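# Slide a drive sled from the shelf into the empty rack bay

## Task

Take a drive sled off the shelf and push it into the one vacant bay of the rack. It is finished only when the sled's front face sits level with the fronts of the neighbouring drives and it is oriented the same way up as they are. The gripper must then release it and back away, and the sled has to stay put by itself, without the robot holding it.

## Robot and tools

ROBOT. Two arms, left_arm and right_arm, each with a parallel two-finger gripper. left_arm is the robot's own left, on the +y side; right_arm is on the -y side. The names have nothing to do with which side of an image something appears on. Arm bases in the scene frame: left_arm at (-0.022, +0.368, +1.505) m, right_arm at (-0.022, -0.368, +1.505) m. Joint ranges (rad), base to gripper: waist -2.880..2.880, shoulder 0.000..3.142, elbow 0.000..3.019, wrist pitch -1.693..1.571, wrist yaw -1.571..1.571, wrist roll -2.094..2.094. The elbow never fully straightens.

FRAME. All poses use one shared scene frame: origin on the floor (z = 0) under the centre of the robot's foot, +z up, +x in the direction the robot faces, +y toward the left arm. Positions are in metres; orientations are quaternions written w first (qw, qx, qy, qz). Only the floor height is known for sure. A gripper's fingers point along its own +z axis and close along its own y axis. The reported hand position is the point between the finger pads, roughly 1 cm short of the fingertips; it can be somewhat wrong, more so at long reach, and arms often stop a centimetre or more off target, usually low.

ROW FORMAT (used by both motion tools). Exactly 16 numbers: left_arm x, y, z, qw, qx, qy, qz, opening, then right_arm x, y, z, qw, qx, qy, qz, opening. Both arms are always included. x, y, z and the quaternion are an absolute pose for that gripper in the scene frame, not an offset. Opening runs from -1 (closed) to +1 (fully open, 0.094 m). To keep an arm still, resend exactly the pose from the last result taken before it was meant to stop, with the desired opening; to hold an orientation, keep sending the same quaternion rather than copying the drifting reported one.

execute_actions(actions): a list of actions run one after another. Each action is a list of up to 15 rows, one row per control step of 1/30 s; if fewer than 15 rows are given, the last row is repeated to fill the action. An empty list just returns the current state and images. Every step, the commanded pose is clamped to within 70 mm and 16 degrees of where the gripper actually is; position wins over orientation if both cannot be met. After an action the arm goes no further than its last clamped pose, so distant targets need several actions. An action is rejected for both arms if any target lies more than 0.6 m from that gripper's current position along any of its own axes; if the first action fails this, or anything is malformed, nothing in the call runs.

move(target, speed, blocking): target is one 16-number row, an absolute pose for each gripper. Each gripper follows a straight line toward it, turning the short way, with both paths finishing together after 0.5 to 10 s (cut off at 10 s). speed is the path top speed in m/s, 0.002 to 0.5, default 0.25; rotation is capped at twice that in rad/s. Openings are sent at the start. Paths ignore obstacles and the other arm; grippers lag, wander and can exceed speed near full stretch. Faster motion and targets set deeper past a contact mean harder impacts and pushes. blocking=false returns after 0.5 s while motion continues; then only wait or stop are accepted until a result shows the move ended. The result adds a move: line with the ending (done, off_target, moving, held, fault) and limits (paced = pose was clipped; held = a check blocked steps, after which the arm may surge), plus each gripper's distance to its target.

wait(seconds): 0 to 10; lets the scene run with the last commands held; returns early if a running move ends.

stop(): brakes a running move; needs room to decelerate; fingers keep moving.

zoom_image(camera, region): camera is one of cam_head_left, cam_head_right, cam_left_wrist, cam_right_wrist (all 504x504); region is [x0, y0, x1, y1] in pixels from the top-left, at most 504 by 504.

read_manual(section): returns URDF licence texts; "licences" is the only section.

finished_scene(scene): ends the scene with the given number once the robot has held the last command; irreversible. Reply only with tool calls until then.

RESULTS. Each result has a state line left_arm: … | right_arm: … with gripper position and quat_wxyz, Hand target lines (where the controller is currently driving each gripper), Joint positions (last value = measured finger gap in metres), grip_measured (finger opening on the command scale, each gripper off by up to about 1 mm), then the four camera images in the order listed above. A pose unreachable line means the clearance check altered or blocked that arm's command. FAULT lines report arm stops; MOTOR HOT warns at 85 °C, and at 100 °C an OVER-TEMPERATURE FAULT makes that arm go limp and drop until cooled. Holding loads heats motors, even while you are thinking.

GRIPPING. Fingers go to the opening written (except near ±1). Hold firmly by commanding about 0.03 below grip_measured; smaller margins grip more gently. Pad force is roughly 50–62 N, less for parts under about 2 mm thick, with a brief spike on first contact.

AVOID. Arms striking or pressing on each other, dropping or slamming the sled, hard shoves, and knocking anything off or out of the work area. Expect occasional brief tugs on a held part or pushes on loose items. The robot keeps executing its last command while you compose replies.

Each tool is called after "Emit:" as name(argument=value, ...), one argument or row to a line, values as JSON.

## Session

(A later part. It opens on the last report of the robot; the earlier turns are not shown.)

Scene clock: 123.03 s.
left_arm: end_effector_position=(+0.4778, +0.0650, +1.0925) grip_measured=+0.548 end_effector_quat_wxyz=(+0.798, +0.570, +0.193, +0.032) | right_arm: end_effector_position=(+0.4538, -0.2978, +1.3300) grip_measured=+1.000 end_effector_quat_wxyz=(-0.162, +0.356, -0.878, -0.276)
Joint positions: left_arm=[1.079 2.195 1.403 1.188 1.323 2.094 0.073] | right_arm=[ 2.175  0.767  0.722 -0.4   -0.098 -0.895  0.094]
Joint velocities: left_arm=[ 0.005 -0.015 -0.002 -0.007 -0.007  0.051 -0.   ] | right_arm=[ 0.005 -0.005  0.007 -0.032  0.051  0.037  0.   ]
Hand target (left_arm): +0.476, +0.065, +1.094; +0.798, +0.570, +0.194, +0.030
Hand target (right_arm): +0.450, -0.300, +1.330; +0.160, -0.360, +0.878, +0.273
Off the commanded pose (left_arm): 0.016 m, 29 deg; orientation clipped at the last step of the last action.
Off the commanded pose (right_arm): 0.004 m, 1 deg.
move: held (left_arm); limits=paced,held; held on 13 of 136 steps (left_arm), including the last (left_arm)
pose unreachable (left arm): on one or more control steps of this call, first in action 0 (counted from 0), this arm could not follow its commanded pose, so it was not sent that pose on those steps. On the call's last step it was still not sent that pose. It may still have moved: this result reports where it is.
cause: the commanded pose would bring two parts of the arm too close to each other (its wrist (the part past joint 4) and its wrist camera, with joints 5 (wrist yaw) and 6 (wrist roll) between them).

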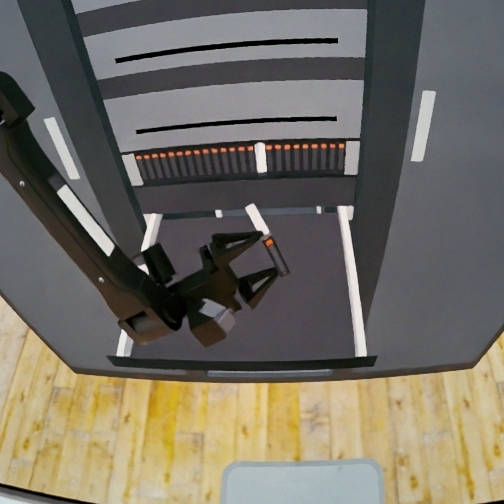

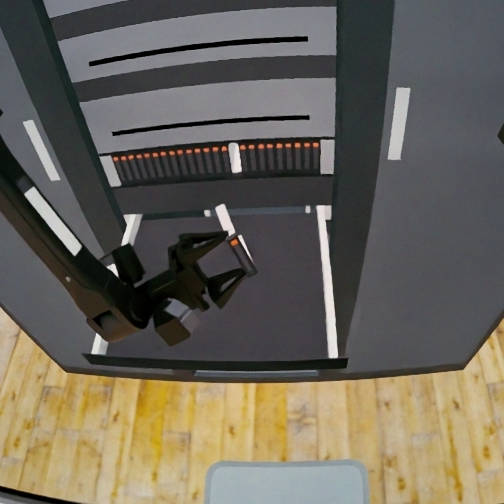

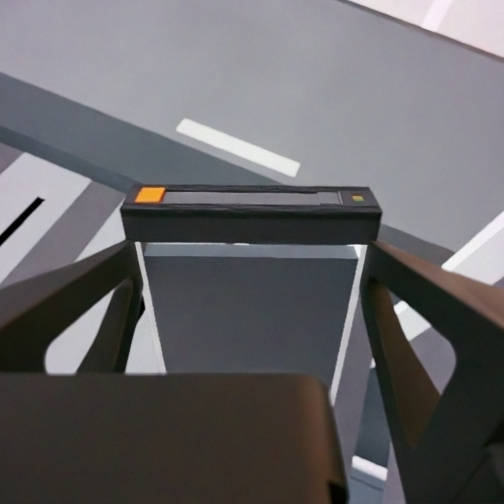

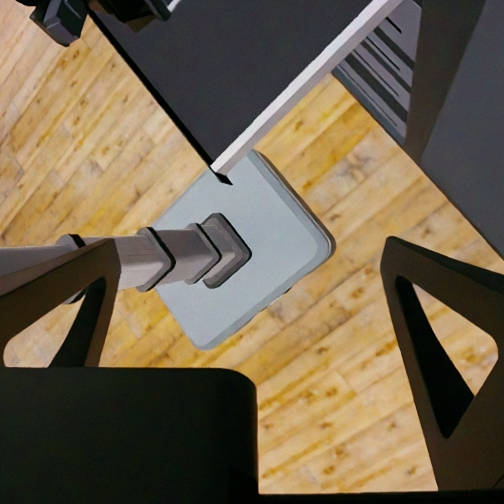

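Emit:
move(
  target=[0.42,0.22,1.12,0,0.707,0.707,0,0.51, 0.45,-0.3,1.33,0.16,-0.36,0.877,0.273,1],
  speed=0.25,
)

Emit:
move(
  target=[0.42,0.22,1.12,0,0.707,0.707,0,0.51, 0.58,0.0,1.06,0.5,0,0.866,0,-0.2],
  speed=0.25,
)

Scene clock: 152.13 s.
left_arm: end_effector_position=(+0.4103, +0.2243, +1.1103) grip_measured=+0.548 end_effector_quat_wxyz=(-0.011, +0.715, +0.699, -0.007) | right_arm: end_effector_position=(+0.4538, -0.2978, +1.3300) grip_measured=+1.000 end_effector_quat_wxyz=(-0.162, +0.356, -0.878, -0.276)
Joint positions: left_arm=[ 0.856  1.549  0.9    0.121 -0.659  1.633  0.073] | right_arm=[ 2.175  0.767  0.722 -0.4   -0.098 -0.895  0.094]
Joint velocities: left_arm=[-0.005 -0.015  0.012 -0.012  0.066 -0.037 -0.001] | right_arm=[-0.015 -0.005 -0.002 -0.017  0.007  0.037  0.   ]
Hand target (left_arm): +0.420, +0.219, +1.120; -0.002, +0.711, +0.704, -0.005
Hand target (right_arm): +0.450, -0.300, +1.330; +0.160, -0.360, +0.878, +0.273
Off the commanded pose (left_arm): 0.014 m, 2 deg.
Off the commanded pose (right_arm): 0.004 m, 1 deg.
move: off_target (left_arm)

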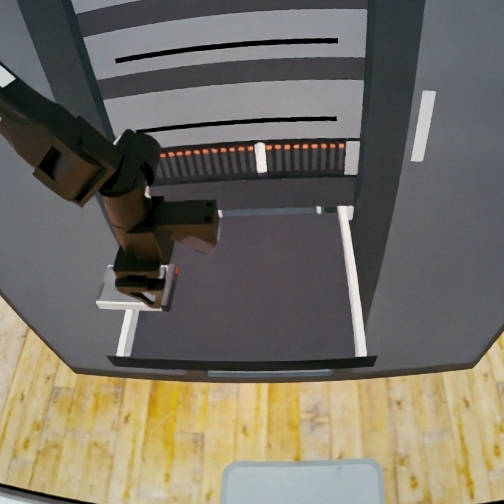

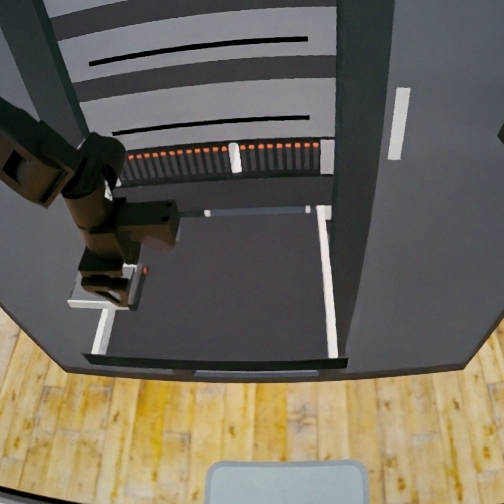

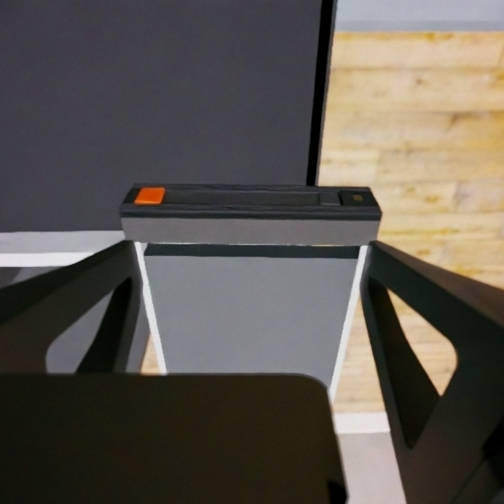

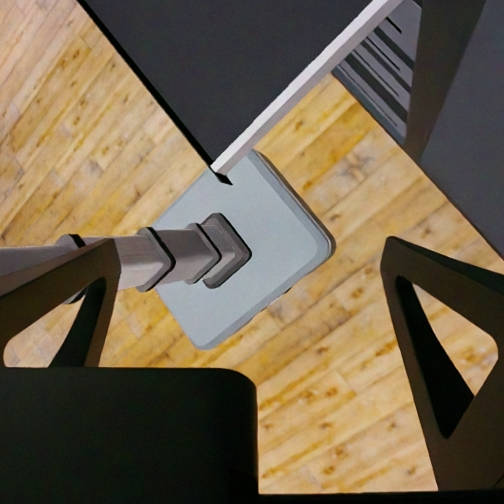

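Scene clock: 155.07 s.
left_arm: end_effector_position=(+0.4102, +0.2251, +1.1103) grip_measured=+0.548 end_effector_quat_wxyz=(-0.013, +0.713, +0.701, -0.005) | right_arm: end_effector_position=(+0.5773, -0.0073, +1.0462) grip_measured=-0.199 end_effector_quat_wxyz=(+0.492, -0.003, +0.871, -0.002)
Joint positions: left_arm=[ 0.856  1.549  0.9    0.121 -0.664  1.627  0.073] | right_arm=[ 2.41   2.363  1.596  1.389  0.378 -0.683  0.038]
Joint velocities: left_arm=[-0.005 -0.005 -0.002  0.002 -0.066  0.066  0.001] | right_arm=[-0.005  0.005 -0.022 -0.002  0.022 -0.037  0.   ]
Hand target (left_arm): +0.420, +0.220, +1.120; -0.000, +0.707, +0.707, +0.000
Hand target (right_arm): +0.579, +0.004, +1.059; +0.500, +0.003, +0.866, +0.003
Off the commanded pose (left_arm): 0.015 m, 2 deg.
Off the commanded pose (right_arm): 0.016 m, 1 deg.
move: off_target (left_arm, right_arm)

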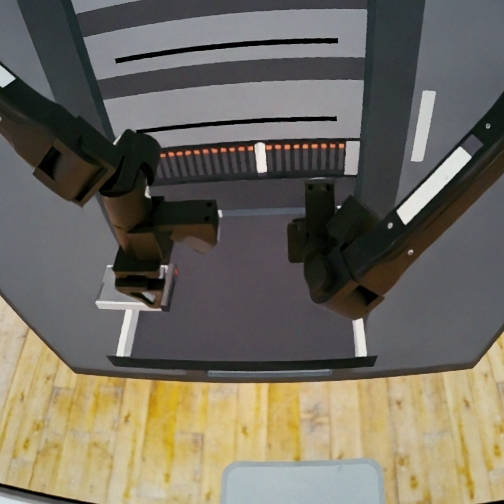

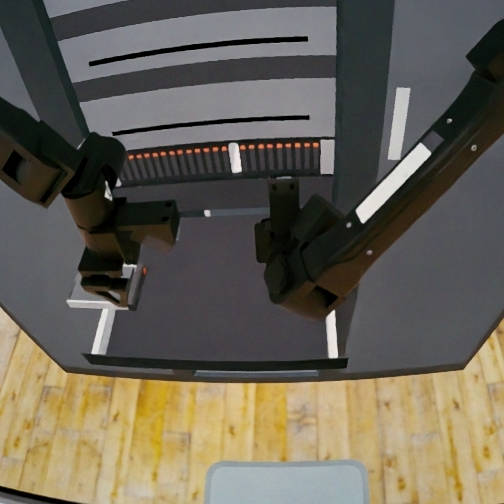

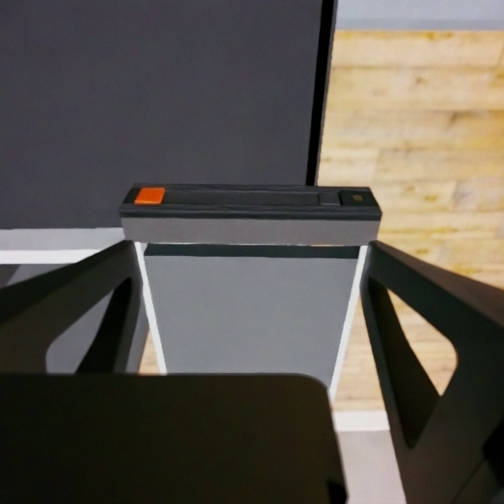

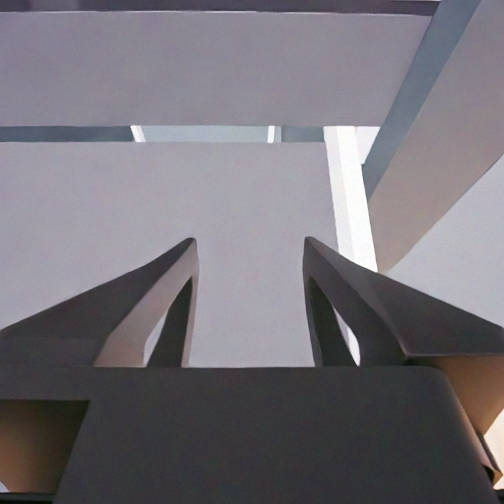

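Emit:
move(
  target=[0.45,0.10,1.15,0,0.707,0.707,0,0.51, 0.52,-0.10,1.146,0.183,0.183,-0.683,-0.683,-0.2],
  speed=0.2,
)

Scene clock: 187.07 s.
left_arm: end_effector_position=(+0.4564, +0.1150, +1.1464) grip_measured=+0.548 end_effector_quat_wxyz=(-0.002, +0.702, +0.712, +0.008) | right_arm: end_effector_position=(+0.5237, -0.0950, +1.1655) grip_measured=-0.199 end_effector_quat_wxyz=(+0.182, +0.194, -0.682, -0.681)
Joint positions: left_arm=[ 0.637  1.677  1.109 -0.024 -0.854  1.468  0.073] | right_arm=[ 2.165  1.978  1.97  -1.433 -0.734 -0.808  0.038]
Joint velocities: left_arm=[-0.015 -0.015  0.002 -0.002  0.022  0.007 -0.   ] | right_arm=[-0.005 -0.005  0.022 -0.012 -0.007 -0.081  0.   ]
Hand target (left_arm): +0.450, +0.101, +1.150; -0.000, +0.708, +0.706, +0.001
Hand target (right_arm): +0.520, -0.104, +1.150; -0.187, -0.189, +0.685, +0.679
Off the commanded pose (left_arm): 0.017 m, 1 deg.
Off the commanded pose (right_arm): 0.020 m, 1 deg.
move: off_target (left_arm, right_arm)

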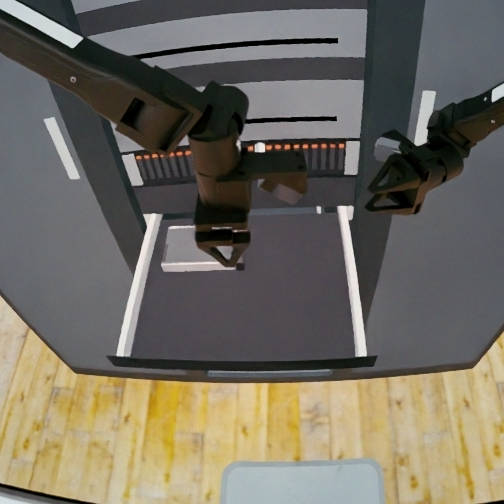

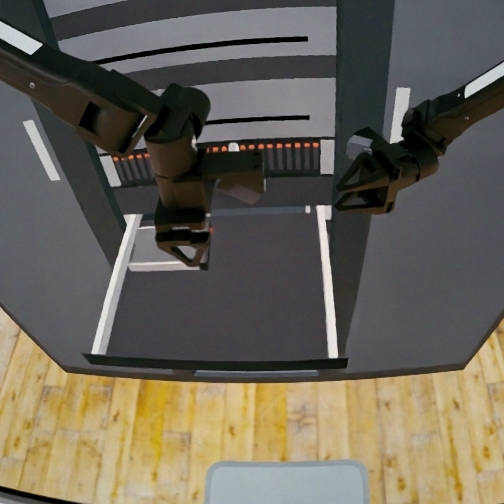

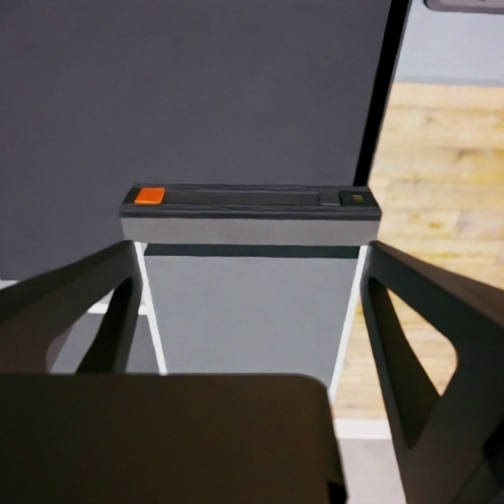

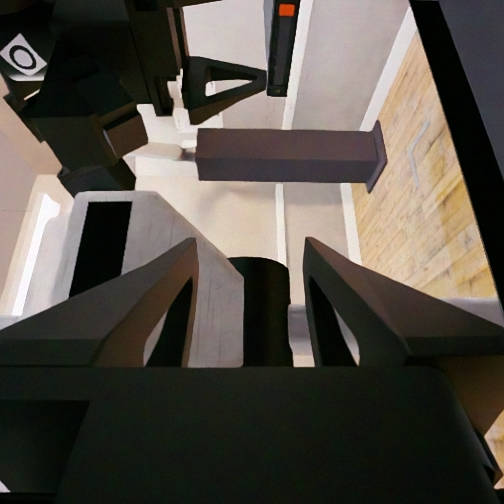

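Emit:
move(
  target=[0.45,0.10,1.15,0,0.707,0.707,0,0.51, 0.486,0.056,1.128,0.183,0.183,-0.683,-0.683,-0.2],
  speed=0.1,
)

Scene clock: 194.50 s.
left_arm: end_effector_position=(+0.4559, +0.1151, +1.1464) grip_measured=+0.548 end_effector_quat_wxyz=(-0.003, +0.701, +0.713, +0.007) | right_arm: end_effector_position=(+0.4862, +0.0429, +1.1254) grip_measured=-0.199 end_effector_quat_wxyz=(+0.183, +0.181, -0.686, -0.680)
Joint positions: left_arm=[ 0.637  1.677  1.109 -0.026 -0.854  1.465  0.073] | right_arm=[ 2.295  2.198  2.074 -1.184 -0.718 -0.602  0.038]
Joint velocities: left_arm=[-0.005 -0.024 -0.012 -0.002 -0.022 -0.051  0.   ] | right_arm=[ 0.005  0.005  0.007  0.022 -0.037 -0.037 -0.   ]
Hand target (left_arm): +0.450, +0.100, +1.150; +0.000, +0.707, +0.707, +0.000
Hand target (right_arm): +0.484, +0.056, +1.128; -0.183, -0.184, +0.684, +0.682
Off the commanded pose (left_arm): 0.017 m, 1 deg.
Off the commanded pose (right_arm): 0.013 m, 1 deg.
move: off_target (left_arm, right_arm)

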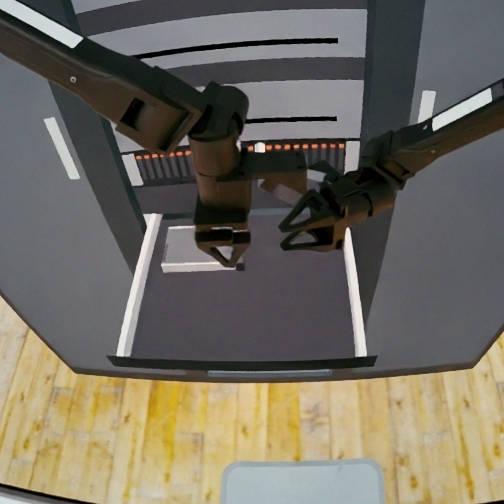

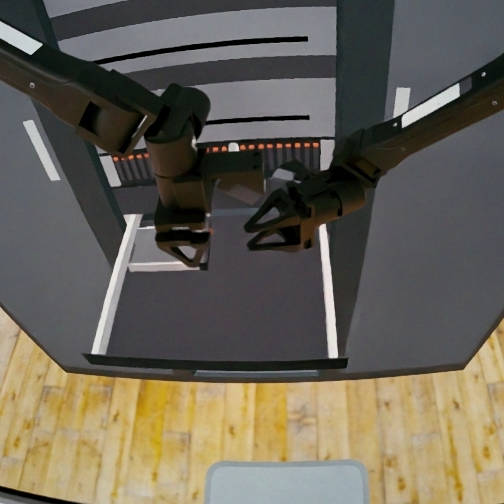

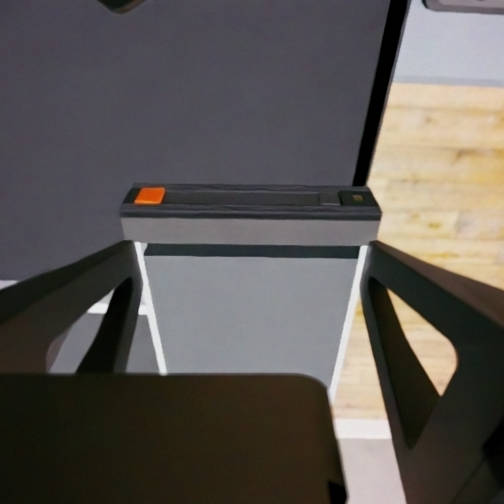

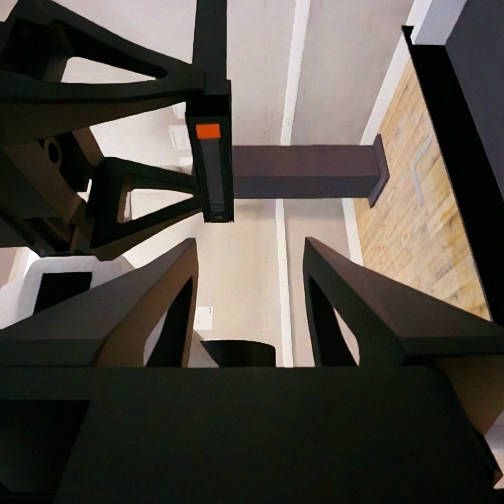

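Emit:
move(
  target=[0.45,0.10,1.15,0,0.707,0.707,0,0.51, 0.478,0.075,1.148,0.183,0.183,-0.683,-0.683,-0.2],
  speed=0.04,
)

Scene clock: 202.27 s.
left_arm: end_effector_position=(+0.4559, +0.1151, +1.1464) grip_measured=+0.548 end_effector_quat_wxyz=(-0.003, +0.701, +0.713, +0.007) | right_arm: end_effector_position=(+0.4748, +0.0671, +1.1373) grip_measured=-0.199 end_effector_quat_wxyz=(+0.186, +0.180, -0.685, -0.681)
Joint positions: left_arm=[ 0.637  1.677  1.109 -0.026 -0.854  1.465  0.073] | right_arm=[ 2.332  2.198  2.037 -1.122 -0.71  -0.555  0.038]
Joint velocities: left_arm=[ 0.005  0.005  0.017 -0.007 -0.022  0.037  0.001] | right_arm=[-0.005 -0.015 -0.007 -0.012  0.007 -0.037  0.   ]
Hand target (left_arm): +0.450, +0.100, +1.150; +0.000, +0.707, +0.707, +0.000
Hand target (right_arm): +0.478, +0.075, +1.148; -0.183, -0.183, +0.683, +0.683
Off the commanded pose (left_arm): 0.017 m, 1 deg.
Off the commanded pose (right_arm): 0.014 m, 1 deg.
move: off_target (left_arm, right_arm)

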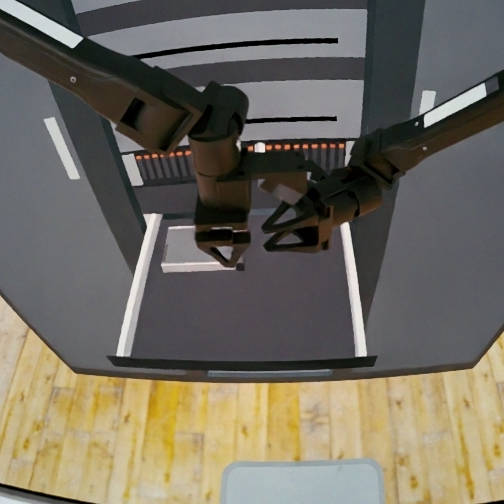

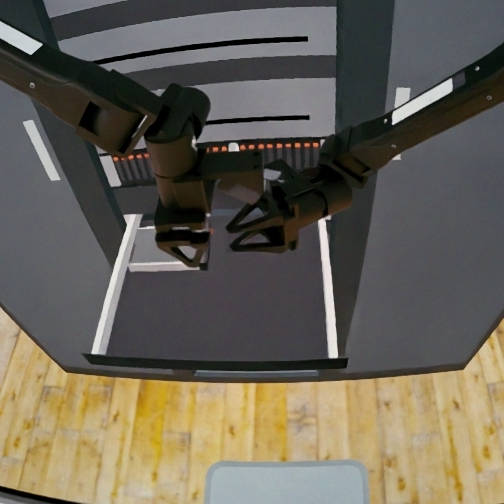

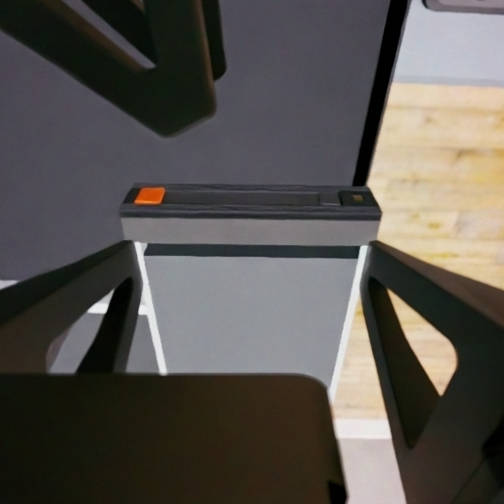

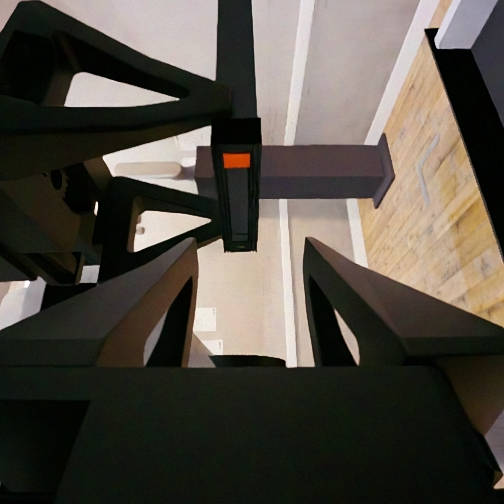

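Emit:
move(
  target=[0.45,0.10,1.15,0,0.707,0.707,0,0.51, 0.457,0.117,1.154,0.183,0.183,-0.683,-0.683,-0.2],
  speed=0.03,
)

Scene clock: 210.67 s.
left_arm: end_effector_position=(+0.4559, +0.1151, +1.1464) grip_measured=+0.548 end_effector_quat_wxyz=(-0.003, +0.701, +0.713, +0.007) | right_arm: end_effector_position=(+0.4737, +0.0992, +1.1497) grip_measured=-0.199 end_effector_quat_wxyz=(+0.171, +0.180, -0.690, -0.679)
Joint positions: left_arm=[ 0.637  1.677  1.109 -0.026 -0.854  1.465  0.073] | right_arm=[ 2.379  2.202  2.019 -1.027 -0.693 -0.492  0.038]
Joint velocities: left_arm=[-0.005 -0.005 -0.002 -0.012 -0.051 -0.037 -0.   ] | right_arm=[-0.015 -0.005 -0.002 -0.002  0.007 -0.007 -0.001]
Hand target (left_arm): +0.450, +0.100, +1.150; +0.000, +0.707, +0.707, +0.000
Hand target (right_arm): +0.456, +0.116, +1.154; -0.183, -0.183, +0.684, +0.682
Off the commanded pose (left_arm): 0.017 m, 1 deg.
Off the commanded pose (right_arm): 0.025 m, 2 deg.
move: off_target (left_arm, right_arm)

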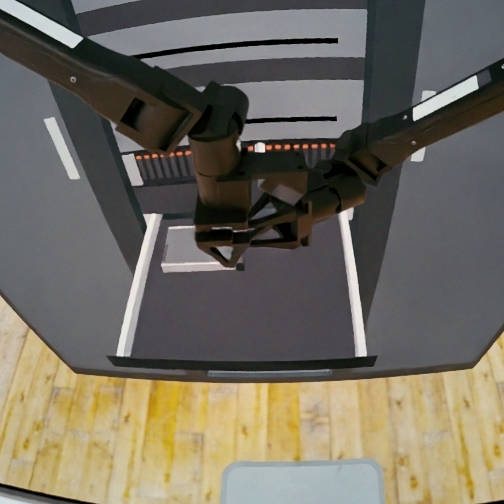

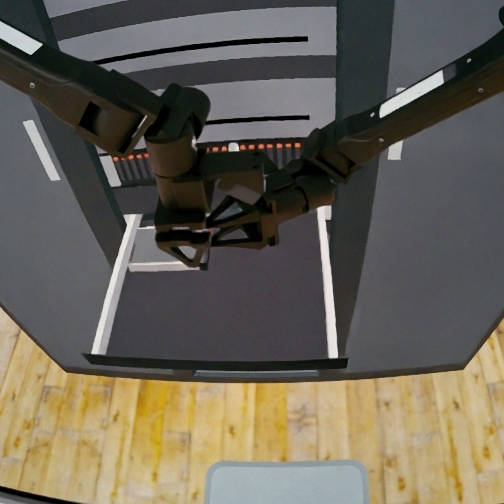

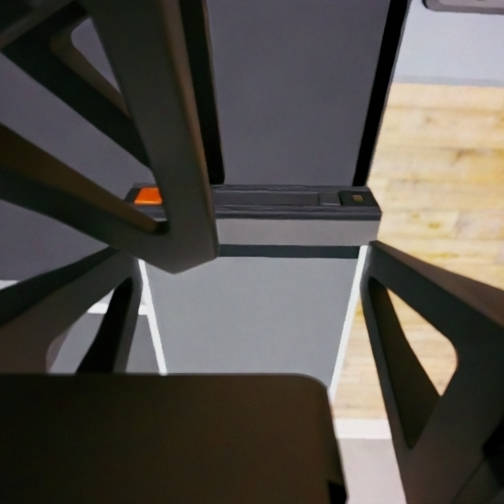

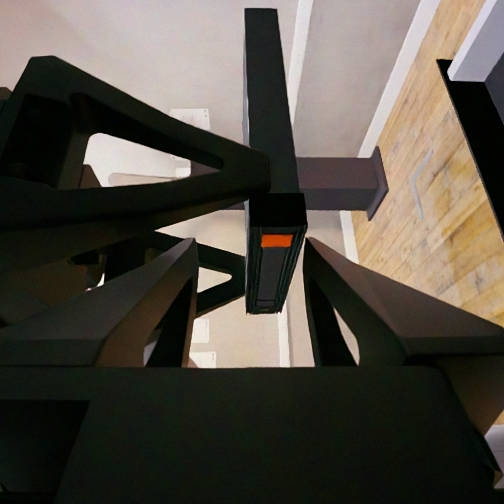

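Emit:
move(
  target=[0.45,0.10,1.15,0,0.707,0.707,0,0.51, 0.445,0.120,1.145,0.183,0.183,-0.683,-0.683,-0.2],
  speed=0.02,
)

Scene clock: 217.27 s.
left_arm: end_effector_position=(+0.4559, +0.1151, +1.1464) grip_measured=+0.548 end_effector_quat_wxyz=(-0.003, +0.701, +0.713, +0.007) | right_arm: end_effector_position=(+0.4606, +0.1053, +1.1429) grip_measured=-0.199 end_effector_quat_wxyz=(+0.175, +0.180, -0.689, -0.679)
Joint positions: left_arm=[ 0.637  1.677  1.109 -0.026 -0.854  1.465  0.073] | right_arm=[ 2.379  2.22   2.008 -1.006 -0.693 -0.492  0.038]
Joint velocities: left_arm=[-0.005 -0.015  0.007  0.012  0.007  0.007  0.   ] | right_arm=[ 0.015 -0.015 -0.007 -0.037  0.007  0.037 -0.   ]
Hand target (left_arm): +0.450, +0.100, +1.150; +0.000, +0.707, +0.707, +0.000
Hand target (right_arm): +0.445, +0.119, +1.146; -0.183, -0.183, +0.683, +0.683
Off the commanded pose (left_arm): 0.017 m, 1 deg.
Off the commanded pose (right_arm): 0.021 m, 1 deg.
move: off_target (left_arm, right_arm)

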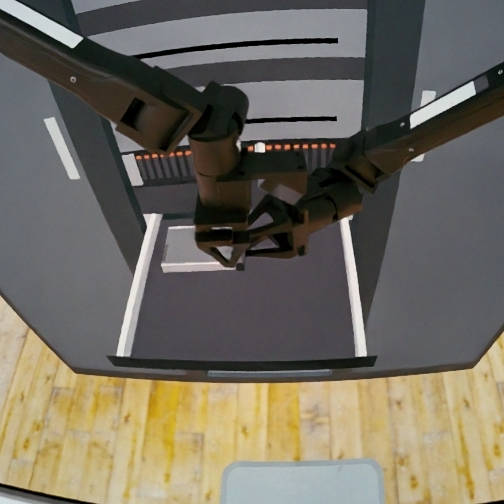

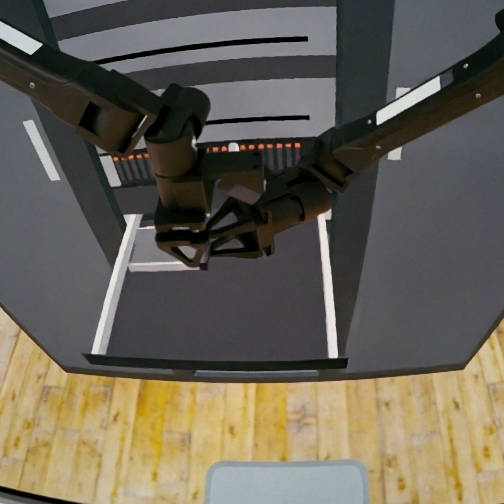

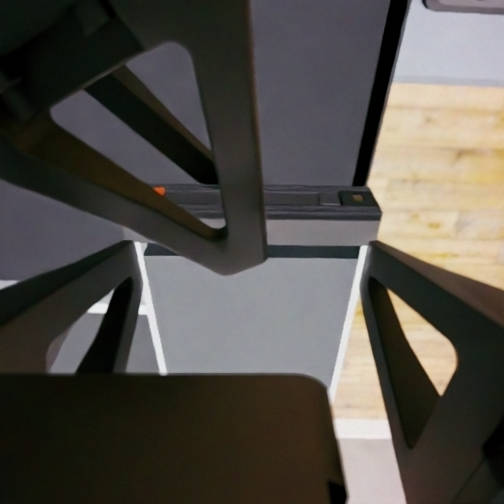

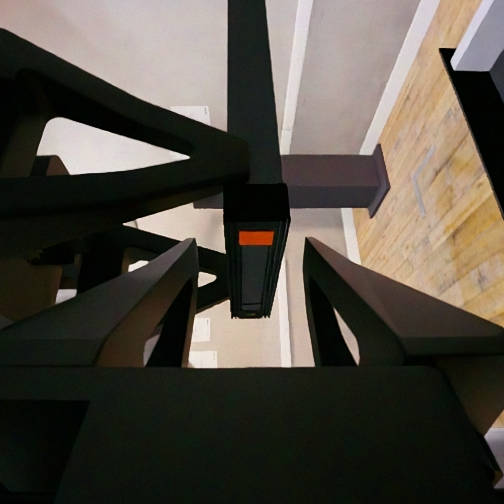

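Emit:
move(
  target=[0.45,0.10,1.15,0,0.707,0.707,0,0.51, 0.443,0.127,1.143,0.183,0.183,-0.683,-0.683,-0.2],
  speed=0.02,
)

Emit:
execute_actions(
  actions=[
    [[0.45,0.10,1.15,0,0.707,0.707,0,0.51, 0.443,0.127,1.143,0.183,0.183,-0.683,-0.683,-0.55]],
    [[0.45,0.10,1.15,0,0.707,0.707,0,0.51, 0.443,0.127,1.143,0.183,0.183,-0.683,-0.683,-0.72]],
  ],
)

Scene clock: 225.73 s.
left_arm: end_effector_position=(+0.4559, +0.1151, +1.1464) grip_measured=+0.548 end_effector_quat_wxyz=(-0.003, +0.701, +0.713, +0.007) | right_arm: end_effector_position=(+0.4502, +0.1100, +1.1378) grip_measured=-0.199 end_effector_quat_wxyz=(+0.181, +0.180, -0.688, -0.680)
Joint positions: left_arm=[ 0.637  1.677  1.109 -0.026 -0.854  1.465  0.073] | right_arm=[ 2.379  2.238  2.008 -1.    -0.693 -0.492  0.038]
Joint velocities: left_arm=[ 0.005 -0.005  0.002  0.002  0.051 -0.066  0.001] | right_arm=[-0.005  0.005 -0.007 -0.012 -0.022  0.007 -0.   ]
Hand target (left_arm): +0.450, +0.100, +1.150; +0.000, +0.707, +0.707, +0.000
Hand target (right_arm): +0.442, +0.126, +1.143; -0.183, -0.183, +0.683, +0.683
Off the commanded pose (left_arm): 0.017 m, 1 deg.
Off the commanded pose (right_arm): 0.019 m, 1 deg.
move: off_target (left_arm, right_arm)

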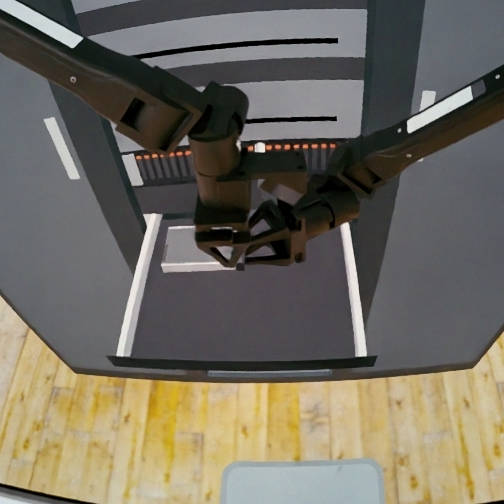

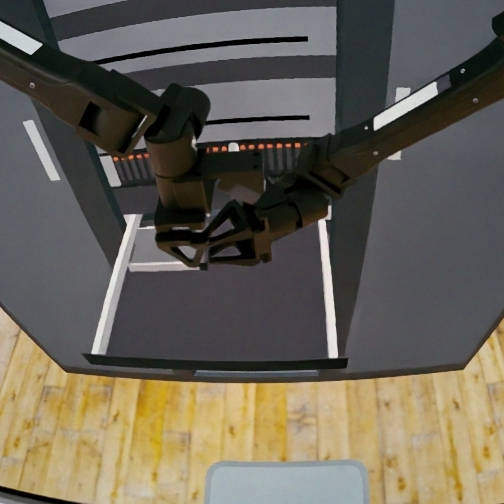

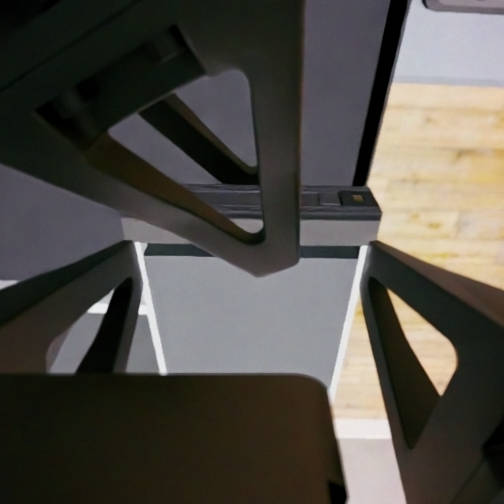

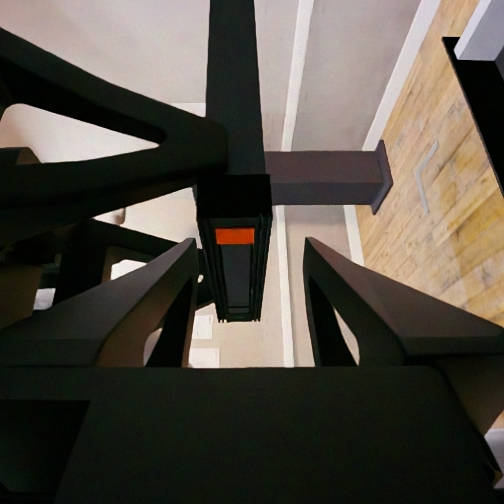

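Scene clock: 226.73 s.
left_arm: end_effector_position=(+0.4568, +0.1148, +1.1467) grip_measured=+0.548 end_effector_quat_wxyz=(-0.004, +0.701, +0.713, +0.009) | right_arm: end_effector_position=(+0.4505, +0.1128, +1.1415) grip_measured=-0.666 end_effector_quat_wxyz=(+0.182, +0.178, -0.686, -0.682)
Joint positions: left_arm=[ 0.636  1.679  1.112 -0.027 -0.86   1.464  0.073] | right_arm=[ 2.384  2.238  2.008 -1.    -0.698 -0.485  0.016]
Joint velocities: left_arm=[-0.005  0.005 -0.002  0.022 -0.007 -0.066 -0.001] | right_arm=[-0.015 -0.005 -0.017 -0.012 -0.037 -0.007  0.001]
Hand target (left_arm): +0.450, +0.100, +1.150; +0.000, +0.707, +0.707, +0.000
Hand target (right_arm): +0.443, +0.126, +1.143; -0.183, -0.183, +0.683, +0.683
Off the commanded pose (left_arm): 0.017 m, 2 deg.
Off the commanded pose (right_arm): 0.016 m, 1 deg.

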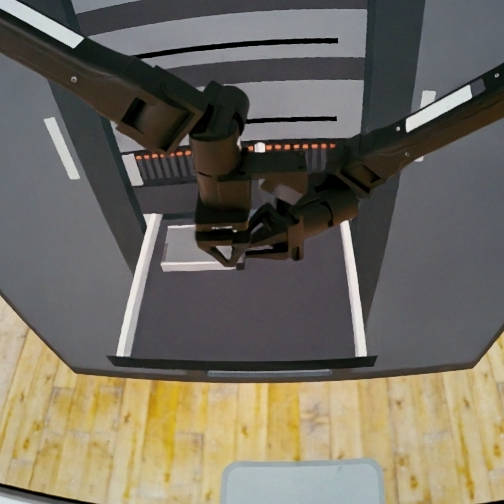

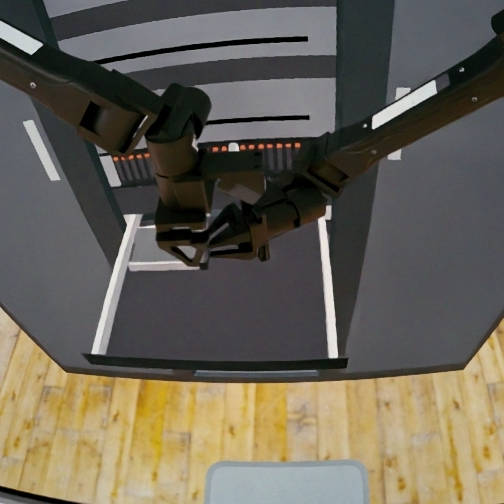

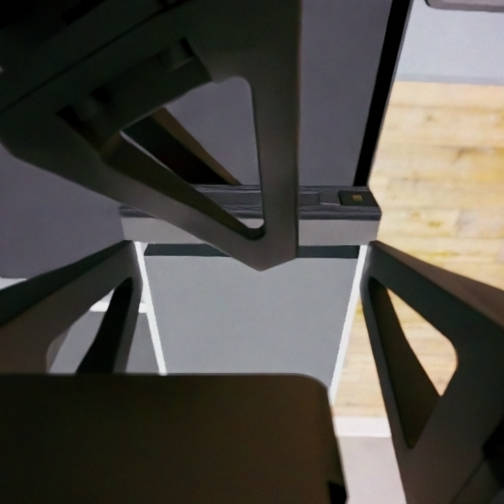

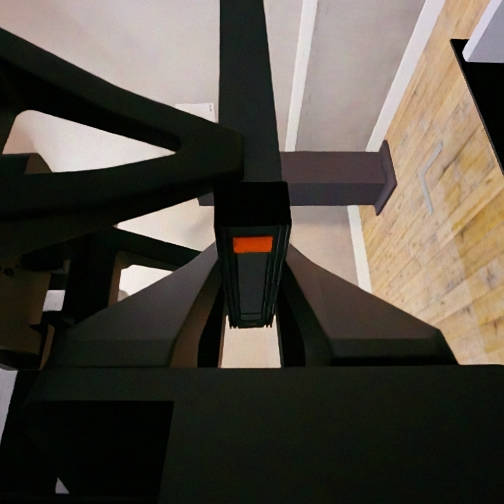

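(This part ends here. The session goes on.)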